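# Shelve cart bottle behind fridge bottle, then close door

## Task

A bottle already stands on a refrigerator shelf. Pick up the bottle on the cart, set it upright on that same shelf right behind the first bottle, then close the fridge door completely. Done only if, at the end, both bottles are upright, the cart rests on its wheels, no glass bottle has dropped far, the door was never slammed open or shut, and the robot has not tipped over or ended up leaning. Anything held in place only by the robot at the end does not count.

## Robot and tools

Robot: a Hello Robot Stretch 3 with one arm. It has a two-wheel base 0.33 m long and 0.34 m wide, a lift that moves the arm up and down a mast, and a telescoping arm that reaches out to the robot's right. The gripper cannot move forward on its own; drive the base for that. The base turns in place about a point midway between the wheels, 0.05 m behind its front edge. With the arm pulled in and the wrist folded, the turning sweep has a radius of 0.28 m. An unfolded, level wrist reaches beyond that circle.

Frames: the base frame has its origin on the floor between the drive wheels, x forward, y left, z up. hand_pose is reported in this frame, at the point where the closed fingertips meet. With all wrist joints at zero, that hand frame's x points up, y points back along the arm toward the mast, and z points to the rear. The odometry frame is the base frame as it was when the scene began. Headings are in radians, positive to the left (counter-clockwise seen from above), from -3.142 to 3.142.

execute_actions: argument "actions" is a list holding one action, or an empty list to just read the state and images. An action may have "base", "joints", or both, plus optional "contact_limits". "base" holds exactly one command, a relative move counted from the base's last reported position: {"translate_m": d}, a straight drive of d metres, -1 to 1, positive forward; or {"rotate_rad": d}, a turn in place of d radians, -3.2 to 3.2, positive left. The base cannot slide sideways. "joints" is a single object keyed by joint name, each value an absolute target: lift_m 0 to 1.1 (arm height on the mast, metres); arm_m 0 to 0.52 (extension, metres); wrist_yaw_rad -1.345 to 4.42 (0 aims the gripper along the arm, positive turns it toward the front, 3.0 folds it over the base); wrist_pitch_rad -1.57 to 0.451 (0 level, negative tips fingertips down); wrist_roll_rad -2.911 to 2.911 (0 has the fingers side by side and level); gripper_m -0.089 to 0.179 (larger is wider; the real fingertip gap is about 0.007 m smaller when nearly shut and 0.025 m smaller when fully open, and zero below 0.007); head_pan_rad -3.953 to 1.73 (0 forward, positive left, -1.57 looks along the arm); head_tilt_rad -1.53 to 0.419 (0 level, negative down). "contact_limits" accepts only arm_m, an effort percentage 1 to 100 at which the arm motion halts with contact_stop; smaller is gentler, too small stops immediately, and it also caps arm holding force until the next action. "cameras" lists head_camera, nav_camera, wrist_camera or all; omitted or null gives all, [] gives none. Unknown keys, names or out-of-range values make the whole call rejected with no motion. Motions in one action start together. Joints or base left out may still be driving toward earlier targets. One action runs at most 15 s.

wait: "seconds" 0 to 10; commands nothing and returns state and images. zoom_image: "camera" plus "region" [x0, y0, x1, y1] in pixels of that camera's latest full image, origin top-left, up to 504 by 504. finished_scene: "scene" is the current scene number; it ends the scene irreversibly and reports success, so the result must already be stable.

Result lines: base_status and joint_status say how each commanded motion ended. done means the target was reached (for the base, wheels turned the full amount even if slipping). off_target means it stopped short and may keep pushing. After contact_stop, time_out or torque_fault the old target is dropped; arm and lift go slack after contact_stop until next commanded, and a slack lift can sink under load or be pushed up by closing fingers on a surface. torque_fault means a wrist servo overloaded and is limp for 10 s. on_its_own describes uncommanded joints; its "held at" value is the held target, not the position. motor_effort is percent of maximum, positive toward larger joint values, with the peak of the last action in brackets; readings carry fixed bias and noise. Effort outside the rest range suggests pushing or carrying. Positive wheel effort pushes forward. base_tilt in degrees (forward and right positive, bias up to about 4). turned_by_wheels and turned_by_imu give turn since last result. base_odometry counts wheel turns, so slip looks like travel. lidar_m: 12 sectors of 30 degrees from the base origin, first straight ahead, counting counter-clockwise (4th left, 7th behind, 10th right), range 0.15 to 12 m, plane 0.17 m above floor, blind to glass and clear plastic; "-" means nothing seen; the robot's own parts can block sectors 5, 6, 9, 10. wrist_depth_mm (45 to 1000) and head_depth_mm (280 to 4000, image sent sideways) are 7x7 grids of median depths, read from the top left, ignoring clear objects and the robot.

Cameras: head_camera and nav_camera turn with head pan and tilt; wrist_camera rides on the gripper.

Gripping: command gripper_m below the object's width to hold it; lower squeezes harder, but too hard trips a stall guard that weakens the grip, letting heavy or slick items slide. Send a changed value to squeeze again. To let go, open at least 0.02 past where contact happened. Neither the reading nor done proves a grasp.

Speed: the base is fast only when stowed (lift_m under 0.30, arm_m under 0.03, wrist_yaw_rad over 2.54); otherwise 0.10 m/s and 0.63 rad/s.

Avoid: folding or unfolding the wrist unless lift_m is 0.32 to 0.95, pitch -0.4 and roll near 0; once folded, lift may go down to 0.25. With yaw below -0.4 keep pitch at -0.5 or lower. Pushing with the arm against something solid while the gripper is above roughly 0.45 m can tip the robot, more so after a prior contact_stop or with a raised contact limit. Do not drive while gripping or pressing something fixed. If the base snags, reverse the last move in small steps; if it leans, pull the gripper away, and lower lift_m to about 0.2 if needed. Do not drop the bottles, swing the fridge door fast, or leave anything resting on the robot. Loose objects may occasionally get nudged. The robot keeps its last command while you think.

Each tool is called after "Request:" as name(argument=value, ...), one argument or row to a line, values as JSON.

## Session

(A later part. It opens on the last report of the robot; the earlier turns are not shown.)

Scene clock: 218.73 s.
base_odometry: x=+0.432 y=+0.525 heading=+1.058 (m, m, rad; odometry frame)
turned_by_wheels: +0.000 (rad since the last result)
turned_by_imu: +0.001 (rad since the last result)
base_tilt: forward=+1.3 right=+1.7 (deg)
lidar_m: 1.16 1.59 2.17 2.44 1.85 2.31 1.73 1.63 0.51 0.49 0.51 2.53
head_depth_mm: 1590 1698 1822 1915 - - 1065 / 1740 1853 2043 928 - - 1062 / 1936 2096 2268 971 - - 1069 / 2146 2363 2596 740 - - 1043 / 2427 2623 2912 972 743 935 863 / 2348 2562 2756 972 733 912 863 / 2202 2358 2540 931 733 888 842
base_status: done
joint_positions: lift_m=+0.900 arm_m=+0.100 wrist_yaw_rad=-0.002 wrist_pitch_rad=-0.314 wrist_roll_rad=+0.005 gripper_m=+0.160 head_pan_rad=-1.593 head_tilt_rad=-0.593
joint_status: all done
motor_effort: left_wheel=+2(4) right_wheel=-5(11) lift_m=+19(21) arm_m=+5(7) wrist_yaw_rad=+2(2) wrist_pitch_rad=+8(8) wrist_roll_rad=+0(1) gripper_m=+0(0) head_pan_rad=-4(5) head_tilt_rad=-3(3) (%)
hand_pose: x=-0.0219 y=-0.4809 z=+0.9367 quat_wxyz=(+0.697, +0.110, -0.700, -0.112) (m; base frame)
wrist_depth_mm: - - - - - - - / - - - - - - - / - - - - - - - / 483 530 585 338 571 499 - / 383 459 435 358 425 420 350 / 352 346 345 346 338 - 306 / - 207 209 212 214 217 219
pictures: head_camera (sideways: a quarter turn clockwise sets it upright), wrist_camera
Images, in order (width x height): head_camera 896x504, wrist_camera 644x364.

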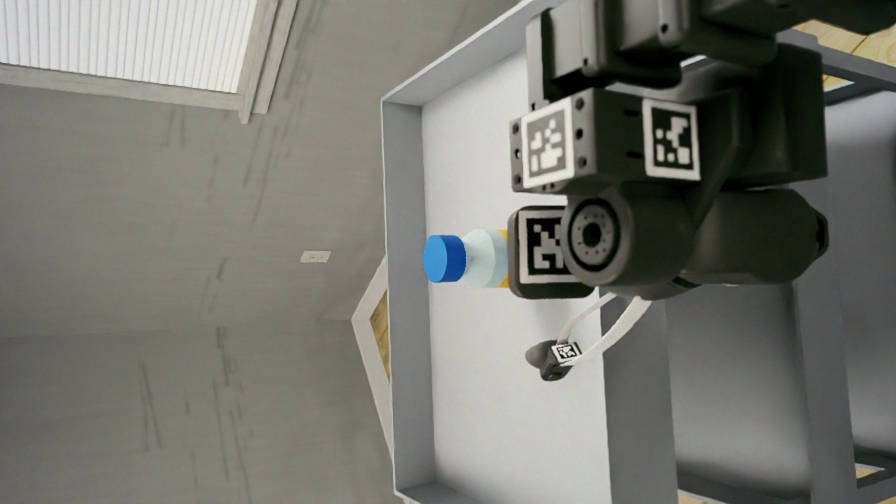

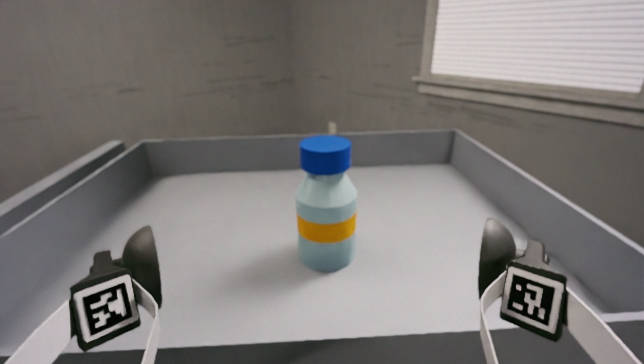

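Request:
execute_actions(
  actions=[
    {"joints":{"lift_m":0.87,"arm_m":0.2}},
  ],
  cameras=["wrist_camera"],
)

Request:
execute_actions(
  actions=[
    {"joints":{"lift_m":0.85,"arm_m":0.27}},
  ],
  cameras=["wrist_camera","head_camera"],
)

Scene clock: 228.23 s.
base_odometry: x=+0.432 y=+0.525 heading=+1.058 (m, m, rad; odometry frame)
turned_by_wheels: +0.000 (rad since the last result)
turned_by_imu: +0.001 (rad since the last result)
base_tilt: forward=+1.2 right=+1.7 (deg)
lidar_m: 1.16 1.58 2.17 2.44 1.85 2.30 1.72 1.63 0.52 0.49 0.51 2.54
head_depth_mm: 1594 1689 1832 1909 723 - - / 1752 1885 2015 982 - 913 938 / 1948 2096 2280 1014 - 935 1044 / 2159 2327 2595 997 - 934 863 / 2415 2619 2908 974 705 933 863 / 2322 2497 2754 972 734 911 861 / 2182 2351 2547 932 729 885 841
base_status: not commanded
joint_positions: lift_m=+0.870 arm_m=+0.200 wrist_yaw_rad=-0.002 wrist_pitch_rad=-0.315 wrist_roll_rad=+0.005 gripper_m=+0.160 head_pan_rad=-1.593 head_tilt_rad=-0.593
joint_status: all done
motor_effort: left_wheel=+3(3) right_wheel=-5(5) lift_m=+19(18) arm_m=+5(4) wrist_yaw_rad=+2(2) wrist_pitch_rad=+9(8) wrist_roll_rad=+0(1) gripper_m=+0(0) head_pan_rad=-4(5) head_tilt_rad=-3(2) (%)
hand_pose: x=-0.0219 y=-0.5808 z=+0.9066 quat_wxyz=(+0.697, +0.110, -0.700, -0.112) (m; base frame)
wrist_depth_mm: - - - - - - 974 / - - - - - - - / - - - - - - - / 412 495 511 227 501 437 - / 371 403 384 232 379 384 314 / 318 305 305 254 300 - 291 / - 245 252 249 247 247 244
pictures: wrist_camera
Images, in order (width x height): wrist_camera 644x364.

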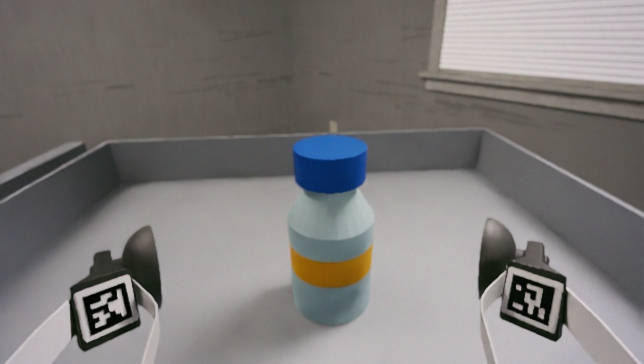

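Scene clock: 229.93 s.
base_odometry: x=+0.432 y=+0.525 heading=+1.058 (m, m, rad; odometry frame)
turned_by_wheels: +0.000 (rad since the last result)
turned_by_imu: +0.000 (rad since the last result)
base_tilt: forward=+1.4 right=+1.8 (deg)
lidar_m: 1.15 1.59 2.17 2.43 1.85 2.30 1.72 1.63 0.51 0.49 0.51 2.54
head_depth_mm: 1600 1700 1833 1913 732 - - / 1740 1870 2010 976 - 910 1047 / 1941 2065 2292 1022 - 938 1043 / 2167 2362 2570 1001 - 936 868 / 2392 2659 2941 987 733 935 863 / 2326 2526 2763 971 734 909 863 / 2201 2348 2557 932 730 885 843
base_status: not commanded
joint_positions: lift_m=+0.850 arm_m=+0.270 wrist_yaw_rad=-0.002 wrist_pitch_rad=-0.315 wrist_roll_rad=+0.005 gripper_m=+0.160 head_pan_rad=-1.593 head_tilt_rad=-0.593
joint_status: all done
motor_effort: left_wheel=+3(3) right_wheel=-4(4) lift_m=+20(18) arm_m=+5(7) wrist_yaw_rad=+2(2) wrist_pitch_rad=+9(9) wrist_roll_rad=-1(0) gripper_m=-1(0) head_pan_rad=-5(5) head_tilt_rad=-2(3) (%)
hand_pose: x=-0.0219 y=-0.6508 z=+0.8866 quat_wxyz=(+0.697, +0.110, -0.700, -0.112) (m; base frame)
wrist_depth_mm: - - - - - - 918 / - - - - - - 964 / - - - - - - - / 391 438 446 145 419 421 340 / 355 367 344 159 324 349 301 / 290 281 276 159 262 - 266 / - 226 228 175 220 225 221
pictures: head_camera (sideways: a quarter turn clockwise sets it upright), wrist_camera
Images, in order (width x height): head_camera 896x504, wrist_camera 644x364.

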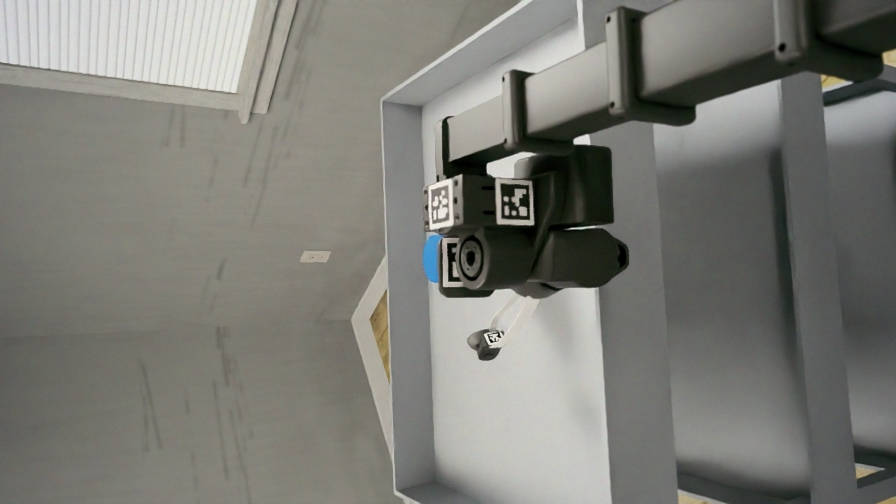

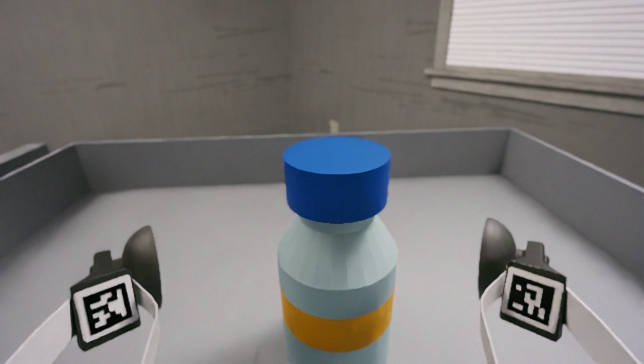

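Request:
execute_actions(
  actions=[
    {"joints":{"lift_m":0.83,"arm_m":0.305}},
  ],
  cameras=["wrist_camera"],
)

Request:
execute_actions(
  actions=[
    {"joints":{"gripper_m":0.02}},
  ],
  cameras=["wrist_camera"],
)

Request:
execute_actions(
  actions=[
    {"joints":{"lift_m":0.93}},
  ],
  cameras=["wrist_camera","nav_camera"],
)

Scene clock: 236.60 s.
base_odometry: x=+0.432 y=+0.525 heading=+1.058 (m, m, rad; odometry frame)
turned_by_wheels: +0.000 (rad since the last result)
turned_by_imu: +0.001 (rad since the last result)
base_tilt: forward=+1.2 right=+1.9 (deg)
lidar_m: 1.15 1.59 2.17 2.44 1.85 2.30 1.72 1.63 0.51 0.49 0.51 2.54
head_depth_mm: 1590 1703 1823 1905 734 - - / 1752 1858 2019 973 - 912 1045 / 1928 2092 2277 1021 635 934 1044 / 2152 2357 2603 1002 - 936 864 / 2396 2661 2944 988 730 936 866 / 2336 2539 2776 972 731 911 865 / 2180 2338 2549 929 729 887 843
base_status: not commanded
joint_positions: lift_m=+0.830 arm_m=+0.305 wrist_yaw_rad=-0.002 wrist_pitch_rad=-0.315 wrist_roll_rad=+0.005 gripper_m=+0.160 head_pan_rad=-1.593 head_tilt_rad=-0.593
joint_status: all done
motor_effort: left_wheel=+2(2) right_wheel=-5(4) lift_m=+19(20) arm_m=+5(3) wrist_yaw_rad=+2(2) wrist_pitch_rad=+9(9) wrist_roll_rad=-1(1) gripper_m=+0(0) head_pan_rad=-5(5) head_tilt_rad=-3(3) (%)
hand_pose: x=-0.0219 y=-0.6858 z=+0.8666 quat_wxyz=(+0.697, +0.110, -0.700, -0.112) (m; base frame)
wrist_depth_mm: - - - - - - 904 / - - - - - - 932 / - - 403 128 404 419 949 / 370 400 409 104 364 395 310 / 321 334 311 118 274 316 285 / 262 250 249 118 130 - 240 / - 201 205 123 190 200 199
pictures: wrist_camera
Images, in order (width x height): wrist_camera 644x364.

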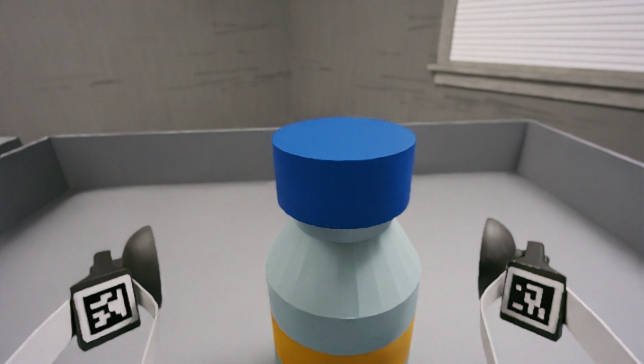

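Scene clock: 238.50 s.
base_odometry: x=+0.432 y=+0.525 heading=+1.058 (m, m, rad; odometry frame)
turned_by_wheels: +0.000 (rad since the last result)
turned_by_imu: +0.000 (rad since the last result)
base_tilt: forward=+1.3 right=+1.8 (deg)
lidar_m: 1.16 1.59 2.18 2.43 1.85 2.30 1.73 1.63 0.51 0.49 0.51 2.53
head_depth_mm: 1585 1698 1820 1899 734 - - / 1744 1872 2044 973 - 914 1043 / 1907 2106 2285 1023 636 934 1042 / 2158 2355 2647 1002 - 933 866 / 2395 2620 2916 979 732 932 863 / 2379 2523 2764 972 733 910 863 / 2201 2343 2574 933 732 886 840
base_status: not commanded
joint_positions: lift_m=+0.830 arm_m=+0.305 wrist_yaw_rad=-0.004 wrist_pitch_rad=-0.320 wrist_roll_rad=+0.005 gripper_m=+0.021 head_pan_rad=-1.593 head_tilt_rad=-0.593
joint_status: all done
motor_effort: left_wheel=+1(2) right_wheel=-2(4) lift_m=+19(19) arm_m=+4(5) wrist_yaw_rad=+4(9) wrist_pitch_rad=+11(11) wrist_roll_rad=+0(1) gripper_m=-22(97) head_pan_rad=-5(4) head_tilt_rad=-3(2) (%)
hand_pose: x=-0.0224 y=-0.6854 z=+0.8654 quat_wxyz=(+0.696, +0.111, -0.700, -0.115) (m; base frame)
wrist_depth_mm: - - - - - - 915 / - - - - - - 952 / - - 399 123 412 407 943 / 375 398 387 97 376 393 310 / 313 312 307 107 300 298 280 / 250 247 120 113 120 240 238 / 205 205 199 114 194 201 198
pictures: wrist_camera
Images, in order (width x height): wrist_camera 644x364.

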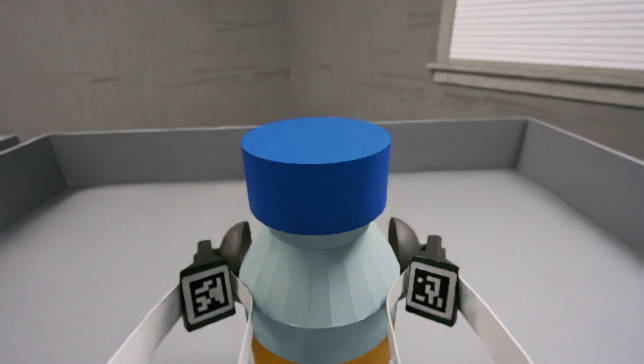

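Scene clock: 240.23 s.
base_odometry: x=+0.432 y=+0.525 heading=+1.058 (m, m, rad; odometry frame)
turned_by_wheels: +0.000 (rad since the last result)
turned_by_imu: +0.000 (rad since the last result)
base_tilt: forward=+1.3 right=+1.9 (deg)
lidar_m: 1.15 1.58 2.17 2.43 1.85 2.30 1.73 1.63 0.51 0.49 0.51 2.54
head_depth_mm: 1596 1704 1819 1906 - 911 1173 / 1759 1863 1992 - 653 933 937 / 1926 2069 2190 - 733 939 1043 / 2135 2358 2535 - 731 935 865 / 2417 2639 2905 930 732 935 865 / 2339 2511 2752 969 732 909 865 / 2201 2372 2569 934 731 889 844
base_status: not commanded
joint_positions: lift_m=+0.930 arm_m=+0.305 wrist_yaw_rad=-0.003 wrist_pitch_rad=-0.347 wrist_roll_rad=+0.005 gripper_m=+0.029 head_pan_rad=-1.593 head_tilt_rad=-0.593
joint_status: all done
on_its_own: gripper_m is held at +0.029, not at your +0.020, by its stall guard, which is still easing
motor_effort: left_wheel=+1(1) right_wheel=-2(2) lift_m=+27(29) arm_m=+4(4) wrist_yaw_rad=+3(4) wrist_pitch_rad=+26(28) wrist_roll_rad=+0(0) gripper_m=-18(23) head_pan_rad=-4(5) head_tilt_rad=-3(3) (%)
hand_pose: x=-0.0222 y=-0.6825 z=+0.9587 quat_wxyz=(+0.695, +0.121, -0.698, -0.124) (m; base frame)
wrist_depth_mm: - - - - - - 893 / - - - - - - 912 / - - - 125 - - - / - - 438 99 449 467 - / 392 439 444 113 442 418 - / 357 369 120 113 122 360 313 / 310 309 292 115 290 301 288
pictures: nav_camera (sideways: a quarter turn counterclockwise sets it upright), wrist_camera
Images, in order (width x height): nav_camera 672x504, wrist_camera 644x364.

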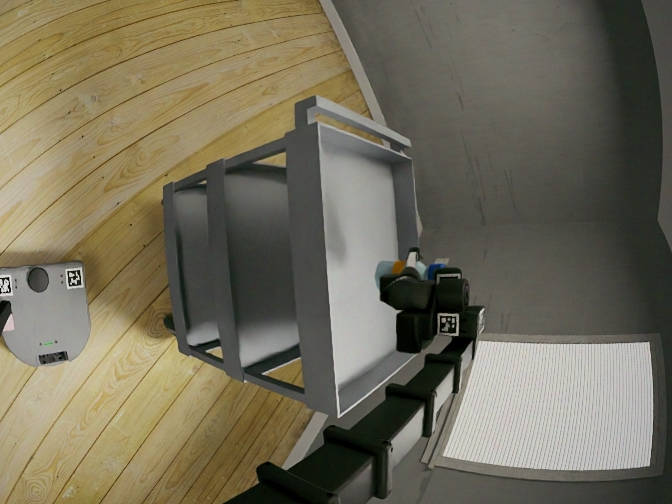

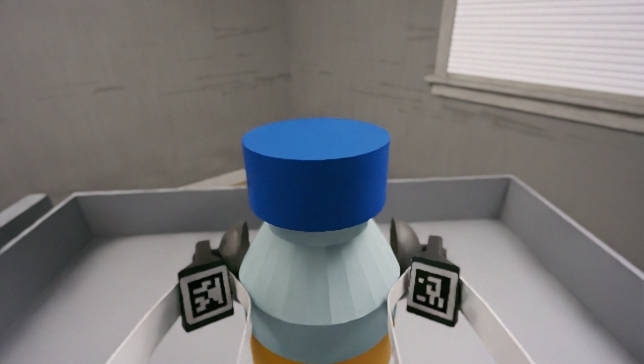

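Request:
execute_actions(
  actions=[
    {"joints":{"lift_m":0.96,"arm_m":0.0,"wrist_pitch_rad":-0.28,"gripper_m":0.032}},
  ],
  cameras=[],
)

Request:
execute_actions(
  actions=[
    {"base":{"rotate_rad":0.39},"joints":{"wrist_yaw_rad":1.7,"lift_m":1.05,"head_pan_rad":0,"head_tilt_rad":-1.0}},
  ],
  cameras=["wrist_camera"],
)

Request:
execute_actions(
  actions=[
    {"base":{"translate_m":0.65}},
  ],
)

Scene clock: 256.70 s.
base_odometry: x=+0.432 y=+0.525 heading=+1.058 (m, m, rad; odometry frame)
turned_by_wheels: +0.000 (rad since the last result)
turned_by_imu: +0.001 (rad since the last result)
base_tilt: forward=+1.3 right=+1.8 (deg)
lidar_m: 1.15 1.58 2.18 2.43 1.85 2.30 1.73 1.63 0.51 0.49 0.51 2.53
head_depth_mm: 1608 1700 1810 1912 785 - - / 1754 1886 2051 930 790 - - / 1928 2069 2272 967 787 - - / 2159 2345 2573 975 - - - / 2415 2672 2928 972 757 913 863 / 2353 2504 2756 969 731 909 864 / 2185 2326 2533 935 730 885 843
base_status: not commanded
joint_positions: lift_m=+0.960 arm_m=+0.001 wrist_yaw_rad=-0.002 wrist_pitch_rad=-0.331 wrist_roll_rad=+0.005 gripper_m=+0.033 head_pan_rad=-1.593 head_tilt_rad=-0.593
joint_status: wrist_pitch_rad off_target (ended at -0.331, target -0.280); the others done
joint sent to its limit — the command would take arm_m past its lower limit, so that joint was sent only as far as its limit.
motor_effort: left_wheel=+2(2) right_wheel=-3(3) lift_m=+28(28) arm_m=-5(7) wrist_yaw_rad=+2(3) wrist_pitch_rad=+29(30) wrist_roll_rad=-1(0) gripper_m=-18(16) head_pan_rad=-4(5) head_tilt_rad=-3(1) (%)
hand_pose: x=-0.0219 y=-0.3809 z=+0.9923 quat_wxyz=(+0.696, +0.116, -0.699, -0.118) (m; base frame)
wrist_depth_mm: - - - - - - - / - - - - - - - / - - - 125 - - - / - 608 657 99 626 - - / 435 499 522 114 507 471 - / 366 422 121 114 122 335 - / 336 339 334 116 353 378 -
pictures: none
No camera images: the call's "cameras" was empty. Leave "cameras" out to get every camera's image.

Scene clock: 258.53 s.
base_odometry: x=+0.432 y=+0.525 heading=+1.448 (m, m, rad; odometry frame)
turned_by_wheels: +0.390 (rad since the last result)
turned_by_imu: +0.388 (rad since the last result)
base_tilt: forward=+1.4 right=+1.8 (deg)
lidar_m: 1.39 2.15 2.53 2.27 1.85 1.84 1.63 0.54 0.49 0.50 2.50 1.16
head_depth_mm: 1027 1180 1859 - 1335 1235 1108 / 1227 1330 1474 1525 1358 1228 1101 / 1509 1707 1792 1576 1372 1222 1103 / 1679 1951 1856 1580 1378 1227 1101 / 1732 1995 1840 1573 1377 1228 1097 / 1488 1920 1824 1567 1373 1213 1096 / 1869 2069 1837 1565 1364 1222 1098
base_status: done
joint_positions: lift_m=+1.050 arm_m=+0.001 wrist_yaw_rad=+1.697 wrist_pitch_rad=-0.329 wrist_roll_rad=+0.005 gripper_m=+0.033 head_pan_rad=-0.007 head_tilt_rad=-0.988
joint_status: all done
motor_effort: left_wheel=-3(6) right_wheel=+4(11) lift_m=+28(28) arm_m=-4(5) wrist_yaw_rad=+2(6) wrist_pitch_rad=+28(29) wrist_roll_rad=-1(0) gripper_m=-19(18) head_pan_rad=+5(60) head_tilt_rad=-6(29) (%)
hand_pose: x=+0.2115 y=-0.1169 z=+1.0828 quat_wxyz=(+0.547, +0.601, -0.375, +0.445) (m; base frame)
wrist_depth_mm: - - - - - - - / - - - - - - - / - - - 125 - - - / - - - 99 - - - / - - - 114 - - - / - - 121 114 122 - - / - - - 115 - - -
pictures: wrist_camera
Images, in order (width x height): wrist_camera 644x364.

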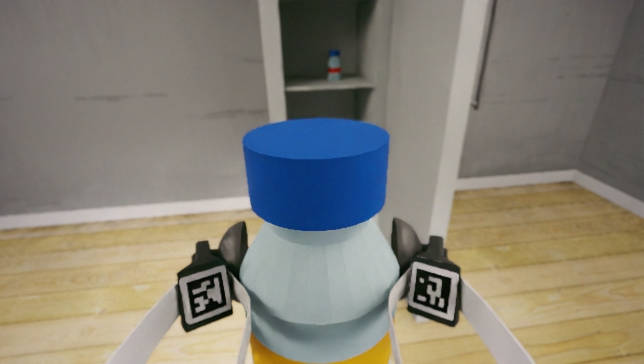

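Scene clock: 266.10 s.
base_odometry: x=+0.512 y=+1.170 heading=+1.447 (m, m, rad; odometry frame)
turned_by_wheels: +0.000 (rad since the last result)
turned_by_imu: +0.000 (rad since the last result)
base_tilt: forward=+1.3 right=+1.7 (deg)
lidar_m: 0.95 0.95 1.77 2.43 2.43 2.56 2.26 0.80 0.80 2.35 0.61 0.59
head_depth_mm: 785 834 906 - 1106 1230 1105 / 921 1023 1134 1349 1345 1222 1106 / 1072 1215 1389 1519 1380 1223 1101 / 1289 1336 1619 1518 1377 1223 1100 / 1265 1332 1582 1504 1387 1220 1094 / 1225 1324 1198 1479 1369 1222 1101 / 816 965 1723 1567 1379 1221 1097
base_status: done
joint_positions: lift_m=+1.050 arm_m=+0.001 wrist_yaw_rad=+1.697 wrist_pitch_rad=-0.329 wrist_roll_rad=+0.005 gripper_m=+0.033 head_pan_rad=-0.007 head_tilt_rad=-0.988
joint_status: not commanded
motor_effort: left_wheel=-4(4) right_wheel=+4(10) lift_m=+28(28) arm_m=-4(5) wrist_yaw_rad=+2(3) wrist_pitch_rad=+28(28) wrist_roll_rad=-1(0) gripper_m=-19(18) head_pan_rad=+5(4) head_tilt_rad=-5(5) (%)
hand_pose: x=+0.2115 y=-0.1169 z=+1.0828 quat_wxyz=(+0.547, +0.601, -0.375, +0.445) (m; base frame)
wrist_depth_mm: - - 926 - 801 479 341 / - - - - 817 488 341 / - - 881 125 761 509 352 / - - 937 99 792 503 356 / - - - 113 713 510 386 / - - 121 113 122 499 423 / - - - 116 766 503 -
pictures: head_camera (sideways: a quarter turn clockwise sets it upright), nav_camera (sideways: a quarter turn counterclockwise sets it upright), wrist_camera
Images, in order (width x height): head_camera 896x504, nav_camera 672x504, wrist_camera 644x364.

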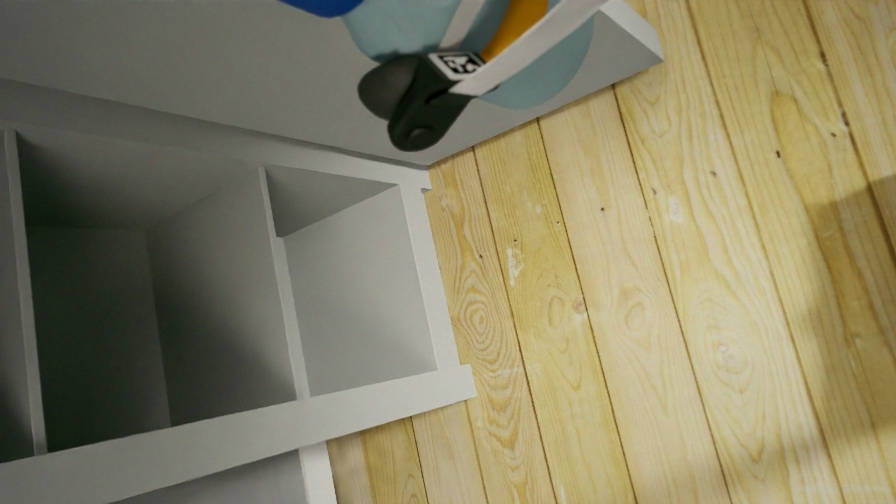

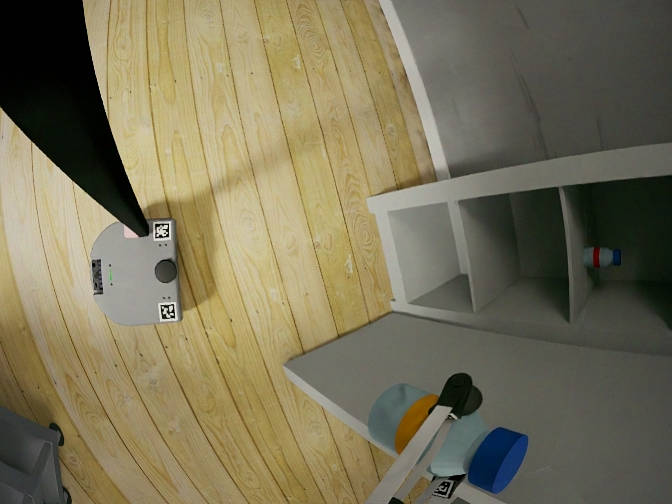

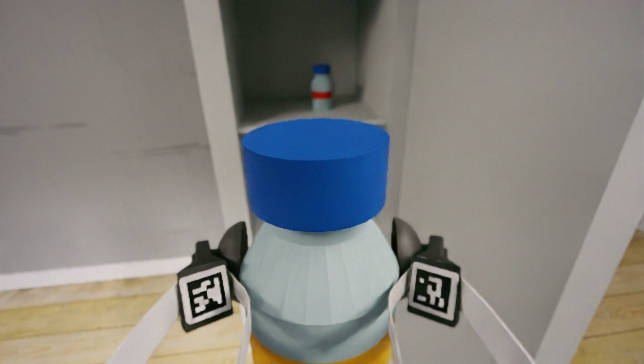

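Request:
execute_actions(
  actions=[
    {"base":{"translate_m":0.42},"joints":{"lift_m":1.1}},
  ],
  cameras=["nav_camera"],
)

Request:
execute_actions(
  actions=[
    {"base":{"rotate_rad":1.96},"joints":{"head_pan_rad":-1.9,"head_tilt_rad":-0.4}},
  ],
)

Request:
execute_actions(
  actions=[
    {"joints":{"wrist_yaw_rad":0.0}},
  ],
)

Scene clock: 280.43 s.
base_odometry: x=+0.564 y=+1.587 heading=+1.447 (m, m, rad; odometry frame)
turned_by_wheels: +0.000 (rad since the last result)
turned_by_imu: +0.001 (rad since the last result)
base_tilt: forward=+1.2 right=+1.8 (deg)
lidar_m: 0.78 0.55 1.30 2.33 2.41 2.97 1.50 1.13 2.57 0.40 0.41 0.48
head_depth_mm: 568 638 - - 863 934 1050 / 677 673 848 964 1122 1195 1106 / 761 671 1038 1016 1316 1229 1105 / 671 647 1108 984 1289 1226 1099 / 739 626 1110 990 1267 1221 1099 / 761 624 1094 957 1194 1214 1095 / 755 603 885 787 1325 1217 1096
base_status: done
joint_positions: lift_m=+1.098 arm_m=+0.001 wrist_yaw_rad=+1.697 wrist_pitch_rad=-0.329 wrist_roll_rad=+0.005 gripper_m=+0.033 head_pan_rad=-0.007 head_tilt_rad=-0.988
joint_status: all done
joint sent to its limit — the command would take lift_m past its upper limit, so that joint was sent only as far as its limit.
motor_effort: left_wheel=-3(4) right_wheel=+4(10) lift_m=+27(27) arm_m=-5(5) wrist_yaw_rad=+2(3) wrist_pitch_rad=+28(28) wrist_roll_rad=+0(1) gripper_m=-18(19) head_pan_rad=+5(5) head_tilt_rad=-4(4) (%)
hand_pose: x=+0.2115 y=-0.1169 z=+1.1313 quat_wxyz=(+0.547, +0.601, -0.375, +0.445) (m; base frame)
wrist_depth_mm: 397 517 780 807 488 356 253 / 434 512 841 828 509 360 254 / 960 489 883 125 518 367 260 / - 509 651 99 556 371 262 / - 553 582 114 526 382 265 / - 598 121 114 122 374 269 / - - 745 116 593 370 272
pictures: nav_camera (sideways: a quarter turn counterclockwise sets it upright)
Images, in order (width x height): nav_camera 672x504.

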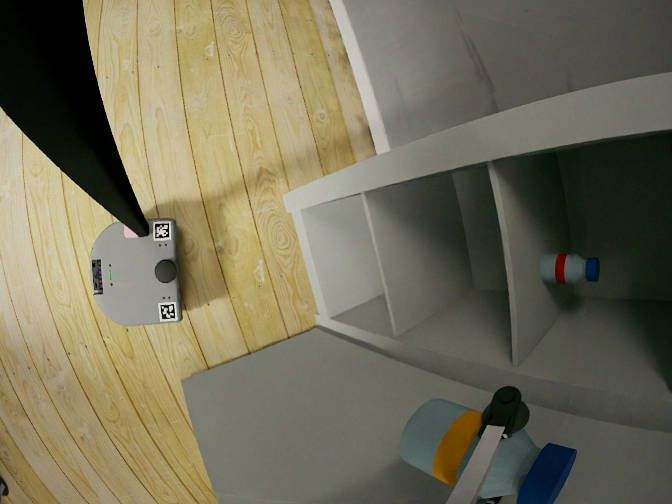

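Scene clock: 284.47 s.
base_odometry: x=+0.564 y=+1.587 heading=-2.876 (m, m, rad; odometry frame)
turned_by_wheels: +1.960 (rad since the last result)
turned_by_imu: +1.950 (rad since the last result)
base_tilt: forward=+1.4 right=+1.7 (deg)
lidar_m: 2.52 2.40 2.69 1.14 1.35 0.41 0.40 0.45 0.65 0.55 1.21 1.86
head_depth_mm: - - - 715 697 730 789 / - - - 866 771 934 873 / - - - 871 736 1095 873 / - - - - 667 - 874 / - - - - - - 826 / 798 826 - - - - - / 770 708 - - - - -
base_status: done
joint_positions: lift_m=+1.098 arm_m=+0.001 wrist_yaw_rad=+1.698 wrist_pitch_rad=-0.329 wrist_roll_rad=+0.005 gripper_m=+0.033 head_pan_rad=-1.893 head_tilt_rad=-0.409
joint_status: all done
motor_effort: left_wheel=-3(6) right_wheel=+5(9) lift_m=+27(27) arm_m=-5(5) wrist_yaw_rad=+2(2) wrist_pitch_rad=+28(28) wrist_roll_rad=-1(0) gripper_m=-18(19) head_pan_rad=-4(56) head_tilt_rad=+4(29) (%)
hand_pose: x=+0.2115 y=-0.1168 z=+1.1313 quat_wxyz=(+0.547, +0.601, -0.375, +0.446) (m; base frame)
wrist_depth_mm: - - - - - - - / - - - - - - - / - - - 124 - - - / - - - 99 - - - / - - - 114 - - - / - - 121 113 121 - - / - - - 116 - - -
pictures: head_camera (sideways: a quarter turn clockwise sets it upright), nav_camera (sideways: a quarter turn counterclockwise sets it upright), wrist_camera
Images, in order (width x height): head_camera 896x504, nav_camera 672x504, wrist_camera 644x364.

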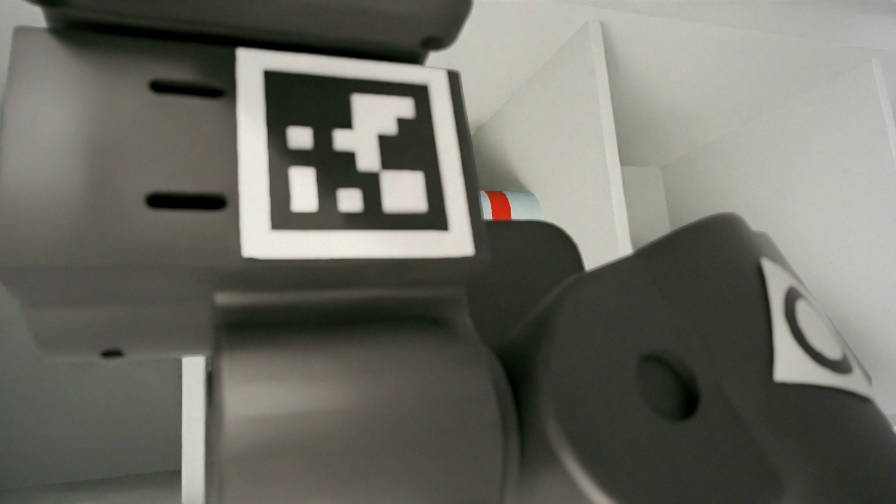

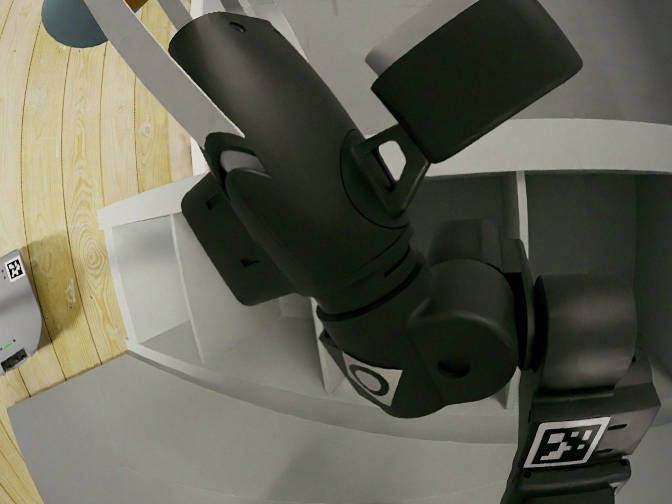

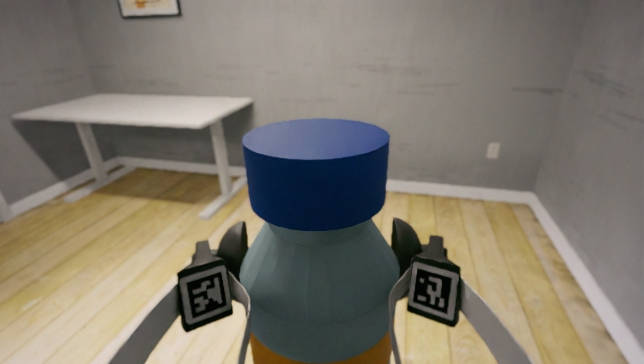

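Scene clock: 286.30 s.
base_odometry: x=+0.564 y=+1.587 heading=-2.876 (m, m, rad; odometry frame)
turned_by_wheels: +0.000 (rad since the last result)
turned_by_imu: +0.000 (rad since the last result)
base_tilt: forward=+1.4 right=+1.7 (deg)
lidar_m: 2.52 2.40 2.69 1.14 1.35 0.41 0.40 0.45 0.65 0.54 1.21 1.87
head_depth_mm: - - - - - - 799 / - - - - - - - / - - - - - - - / - - - - - - 849 / - - - - - - - / 796 829 - - - - - / 772 708 - - - - -
base_status: not commanded
joint_positions: lift_m=+1.098 arm_m=+0.001 wrist_yaw_rad=+0.003 wrist_pitch_rad=-0.329 wrist_roll_rad=+0.005 gripper_m=+0.033 head_pan_rad=-1.893 head_tilt_rad=-0.409
joint_status: all done
motor_effort: left_wheel=-4(3) right_wheel=+5(5) lift_m=+27(27) arm_m=-5(5) wrist_yaw_rad=-3(6) wrist_pitch_rad=+28(28) wrist_roll_rad=+0(0) gripper_m=-19(18) head_pan_rad=-5(4) head_tilt_rad=+4(5) (%)
hand_pose: x=-0.0208 y=-0.3811 z=+1.1313 quat_wxyz=(+0.696, +0.117, -0.699, -0.115) (m; base frame)
wrist_depth_mm: 806 811 268 416 619 599 513 / 899 850 285 432 667 646 516 / 943 898 316 125 699 664 499 / - - 339 99 634 586 504 / - - - 114 515 494 473 / - - 121 113 122 412 406 / - - - 116 781 709 464
pictures: head_camera (sideways: a quarter turn clockwise sets it upright), nav_camera (sideways: a quarter turn counterclockwise sets it upright), wrist_camera
Images, in order (width x height): head_camera 896x504, nav_camera 672x504, wrist_camera 644x364.

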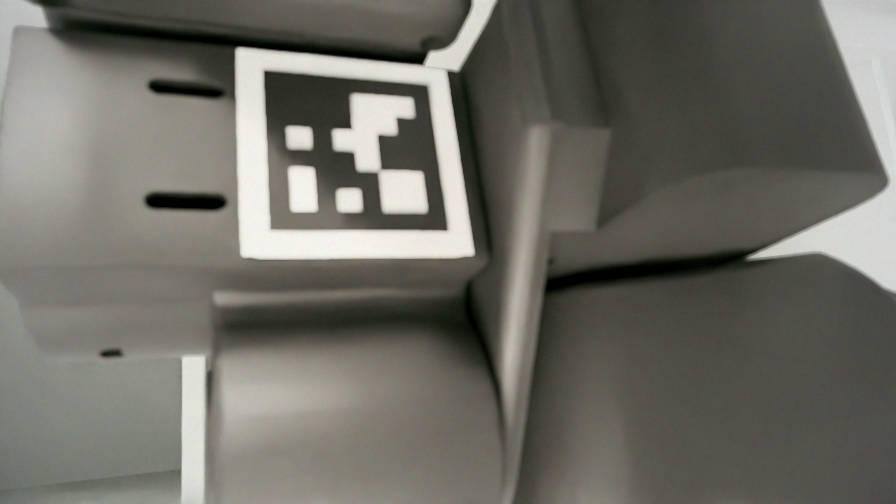

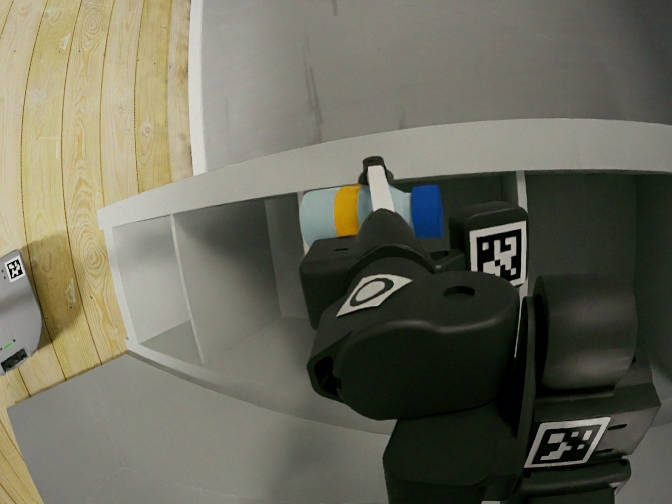

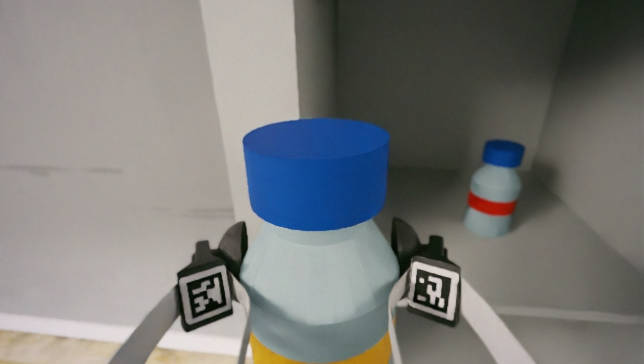

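Request:
execute_actions(
  actions=[
    {"base":{"translate_m":-0.11},"joints":{"wrist_yaw_rad":0.0}},
  ],
  cameras=["wrist_camera"],
)

Request:
execute_actions(
  actions=[
    {"joints":{"arm_m":0.2,"head_pan_rad":-1.75,"head_tilt_rad":-0.35}},
  ],
  cameras=["wrist_camera","head_camera"],
)

Request:
execute_actions(
  actions=[
    {"joints":{"arm_m":0.36},"contact_limits":{"arm_m":15}},
  ],
)

Scene clock: 318.70 s.
base_odometry: x=+0.670 y=+1.616 heading=-2.876 (m, m, rad; odometry frame)
turned_by_wheels: +0.000 (rad since the last result)
turned_by_imu: +0.001 (rad since the last result)
base_tilt: forward=+1.4 right=+1.8 (deg)
lidar_m: 2.63 2.50 2.71 1.12 2.67 0.30 0.30 0.33 0.51 0.56 0.57 1.84
head_depth_mm: - - - - - - 620 / - - - - - - - / - - - - - - - / - - - - - - 848 / - - - - - - - / 781 813 - - - - - / 767 795 - - - - -
base_status: done
joint_positions: lift_m=+1.098 arm_m=+0.001 wrist_yaw_rad=+0.002 wrist_pitch_rad=-0.329 wrist_roll_rad=+0.005 gripper_m=+0.033 head_pan_rad=-1.893 head_tilt_rad=-0.409
joint_status: all done
motor_effort: left_wheel=-3(7) right_wheel=+4(5) lift_m=+28(28) arm_m=-4(4) wrist_yaw_rad=-2(2) wrist_pitch_rad=+28(28) wrist_roll_rad=+0(0) gripper_m=-18(18) head_pan_rad=-5(5) head_tilt_rad=+4(4) (%)
hand_pose: x=-0.0210 y=-0.3811 z=+1.1313 quat_wxyz=(+0.696, +0.117, -0.699, -0.116) (m; base frame)
wrist_depth_mm: 819 264 393 613 596 596 372 / 862 284 395 655 637 603 373 / 944 303 366 125 674 590 368 / - 330 345 99 476 584 365 / - - 346 114 490 497 360 / - - 121 114 121 406 359 / - - 421 115 750 486 355
pictures: wrist_camera
Images, in order (width x height): wrist_camera 644x364.

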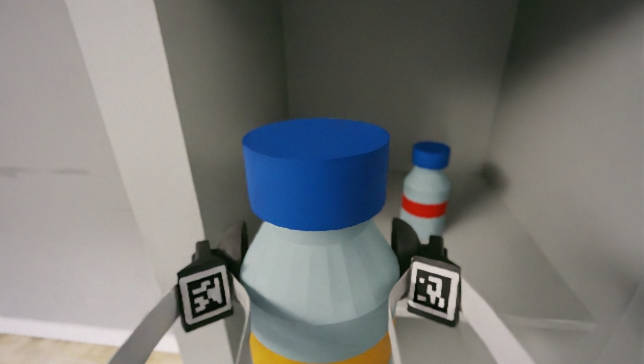

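Scene clock: 321.40 s.
base_odometry: x=+0.670 y=+1.616 heading=-2.876 (m, m, rad; odometry frame)
turned_by_wheels: +0.000 (rad since the last result)
turned_by_imu: +0.000 (rad since the last result)
base_tilt: forward=+1.5 right=+1.8 (deg)
lidar_m: 2.63 2.51 2.71 1.12 2.66 0.30 0.30 0.33 0.51 0.55 0.57 1.84
head_depth_mm: 608 649 - 639 642 626 666 / 806 833 - 868 762 844 860 / 814 846 924 970 723 1074 909 / 805 838 - 965 725 1039 913 / 799 832 - - 726 1039 910 / 796 829 - 924 708 880 885 / 755 727 715 695 680 617 660
base_status: not commanded
joint_positions: lift_m=+1.098 arm_m=+0.200 wrist_yaw_rad=+0.002 wrist_pitch_rad=-0.329 wrist_roll_rad=+0.005 gripper_m=+0.033 head_pan_rad=-1.757 head_tilt_rad=-0.359
joint_status: all done
motor_effort: left_wheel=-3(3) right_wheel=+5(5) lift_m=+28(28) arm_m=+5(8) wrist_yaw_rad=-1(2) wrist_pitch_rad=+28(28) wrist_roll_rad=+0(1) gripper_m=-18(18) head_pan_rad=+4(24) head_tilt_rad=+4(9) (%)
hand_pose: x=-0.0211 y=-0.5794 z=+1.1313 quat_wxyz=(+0.696, +0.116, -0.699, -0.116) (m; base frame)
wrist_depth_mm: 146 191 320 450 436 423 410 / 148 194 326 473 470 456 411 / 148 197 302 125 501 485 409 / 149 199 282 99 538 516 406 / 150 200 263 114 506 301 401 / 151 191 121 113 122 300 380 / 153 192 291 116 334 329 336
pictures: head_camera (sideways: a quarter turn clockwise sets it upright), wrist_camera
Images, in order (width x height): head_camera 896x504, wrist_camera 644x364.

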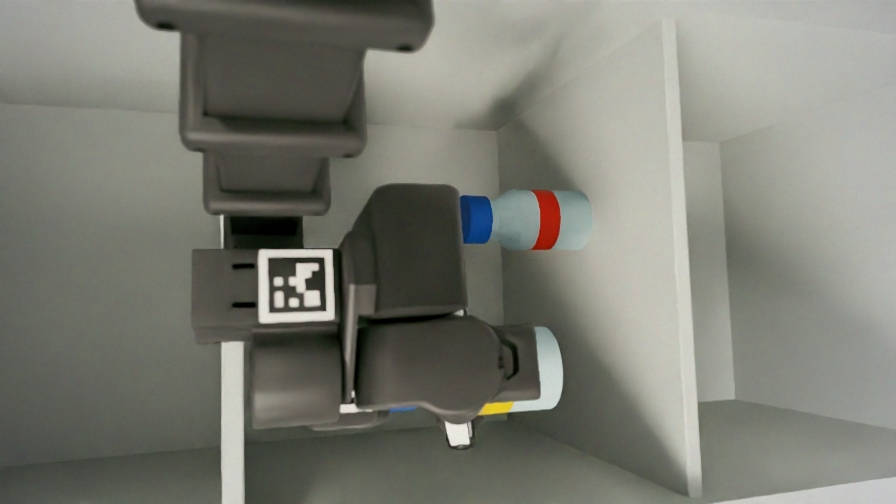

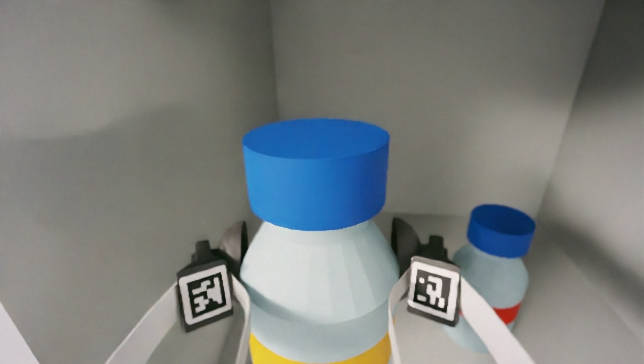

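Scene clock: 323.83 s.
base_odometry: x=+0.670 y=+1.616 heading=-2.876 (m, m, rad; odometry frame)
turned_by_wheels: +0.000 (rad since the last result)
turned_by_imu: +0.000 (rad since the last result)
base_tilt: forward=+1.1 right=+1.8 (deg)
lidar_m: 2.63 2.50 2.72 1.13 2.66 0.30 0.30 0.33 0.51 0.55 0.57 1.84
head_depth_mm: 608 - - 635 644 627 668 / 802 839 - 873 758 844 855 / 813 844 927 955 722 1077 910 / 805 843 910 950 726 1036 913 / 797 834 - 949 765 1042 916 / 794 833 - 926 767 885 887 / 752 725 714 696 677 617 656
base_status: not commanded
joint_positions: lift_m=+1.098 arm_m=+0.360 wrist_yaw_rad=+0.002 wrist_pitch_rad=-0.329 wrist_roll_rad=+0.005 gripper_m=+0.033 head_pan_rad=-1.757 head_tilt_rad=-0.359
joint_status: all done
motor_effort: left_wheel=-3(3) right_wheel=+4(4) lift_m=+27(27) arm_m=+5(6) wrist_yaw_rad=-1(1) wrist_pitch_rad=+28(28) wrist_roll_rad=-1(0) gripper_m=-18(18) head_pan_rad=+4(5) head_tilt_rad=+5(4) (%)
contact_limits: arm_m 15 (drawing in: default 32, maximum 52; extending or still: default 44, maximum 71)
hand_pose: x=-0.0211 y=-0.7394 z=+1.1313 quat_wxyz=(+0.696, +0.116, -0.699, -0.116) (m; base frame)
wrist_depth_mm: 124 160 268 314 305 294 284 / 125 161 270 335 324 314 303 / 125 164 247 125 348 334 328 / 127 163 235 99 368 357 345 / 128 166 218 114 395 385 371 / 128 157 121 114 122 407 392 / 129 158 242 116 329 341 341
pictures: head_camera (sideways: a quarter turn clockwise sets it upright), nav_camera (sideways: a quarter turn counterclockwise sets it upright), wrist_camera
Images, in order (width x height): head_camera 896x504, nav_camera 672x504, wrist_camera 644x364.

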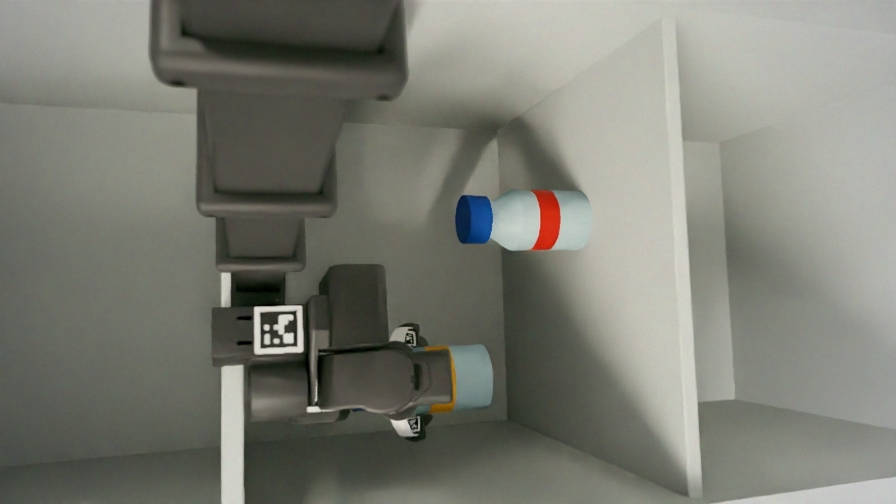

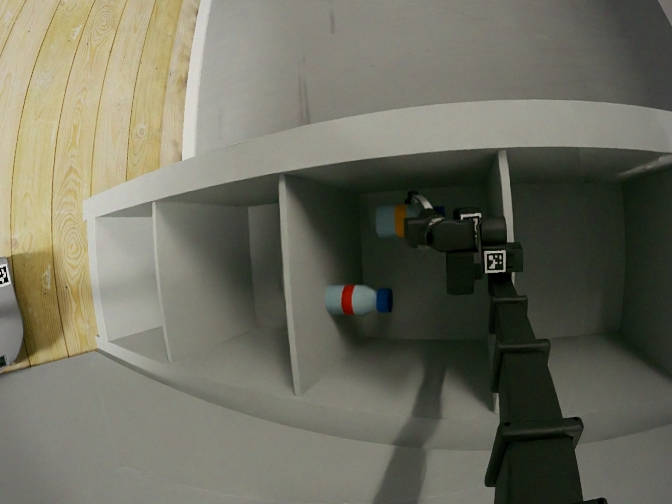

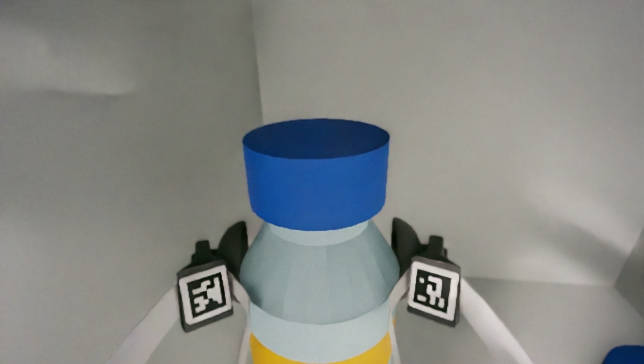

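Request:
execute_actions(
  actions=[
    {"joints":{"arm_m":0.45,"wrist_yaw_rad":-0.3},"contact_limits":{"arm_m":15}},
  ],
  cameras=["wrist_camera","head_camera"],
)

Request:
execute_actions(
  actions=[
    {"joints":{"arm_m":0.5,"wrist_yaw_rad":-0.6},"contact_limits":{"arm_m":15}},
  ],
  cameras=["wrist_camera","head_camera"],
)

Scene clock: 339.10 s.
base_odometry: x=+0.670 y=+1.616 heading=-2.876 (m, m, rad; odometry frame)
turned_by_wheels: +0.000 (rad since the last result)
turned_by_imu: +0.001 (rad since the last result)
base_tilt: forward=+1.3 right=+1.7 (deg)
lidar_m: 2.63 2.51 2.71 1.13 2.67 0.30 0.30 0.33 0.51 0.55 0.57 1.84
head_depth_mm: 609 - - 635 644 626 667 / 803 836 - 871 763 841 859 / 813 849 923 965 723 1081 913 / 806 845 909 950 726 1044 911 / 803 838 - 678 763 1045 912 / 795 831 - 946 766 880 883 / 750 726 718 701 677 617 656
base_status: not commanded
joint_positions: lift_m=+1.098 arm_m=+0.362 wrist_yaw_rad=-0.297 wrist_pitch_rad=-0.329 wrist_roll_rad=+0.005 gripper_m=+0.033 head_pan_rad=-1.757 head_tilt_rad=-0.359
joint_status: arm_m contact_stop (moved +0.002 of +0.090); the others done
on_its_own: arm_m is slack since a contact_stop, until your next command for it (your +0.450 is given up)
motor_effort: left_wheel=-5(5) right_wheel=+4(5) lift_m=+27(27) arm_m=+0(17) wrist_yaw_rad=-3(5) wrist_pitch_rad=+28(28) wrist_roll_rad=-1(1) gripper_m=-18(19) head_pan_rad=+4(4) head_tilt_rad=+4(5) (%)
contact_limits: arm_m 15 (drawing in: default 32, maximum 52; extending or still: default 44, maximum 71)
hand_pose: x=-0.0902 y=-0.7310 z=+1.1313 quat_wxyz=(+0.671, +0.011, -0.708, -0.218) (m; base frame)
wrist_depth_mm: 232 290 302 316 331 342 279 / 227 307 322 337 357 365 282 / 222 323 338 125 377 386 287 / 216 340 358 99 410 411 293 / 213 326 387 114 438 420 297 / 214 295 121 114 122 391 300 / 208 284 332 115 280 184 306
pictures: head_camera (sideways: a quarter turn clockwise sets it upright), wrist_camera
Images, in order (width x height): head_camera 896x504, wrist_camera 644x364.

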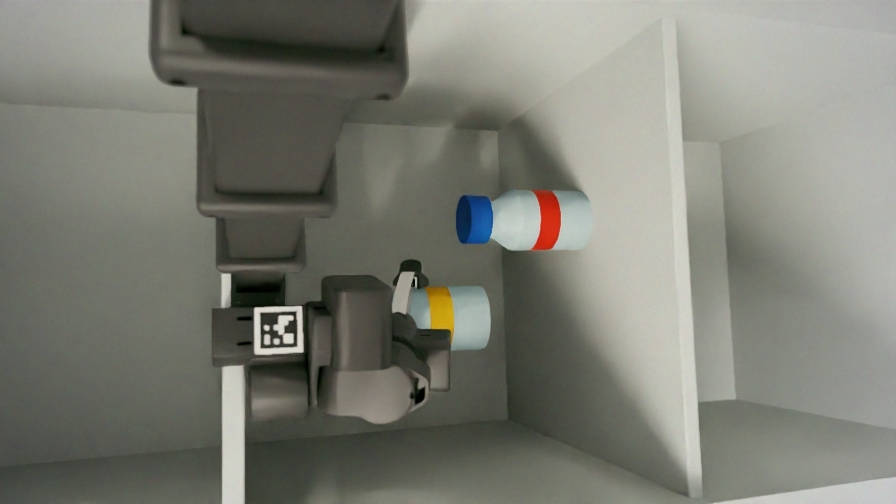

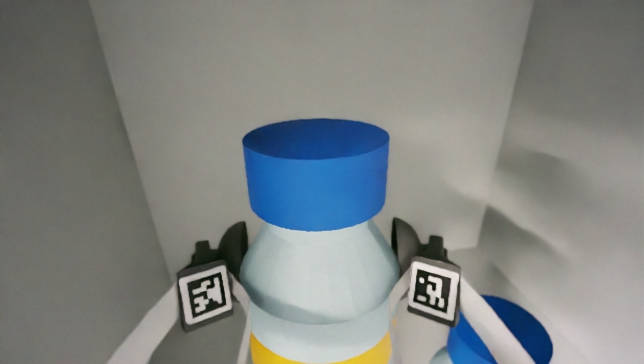

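not run: a stop came earlier in this reply.


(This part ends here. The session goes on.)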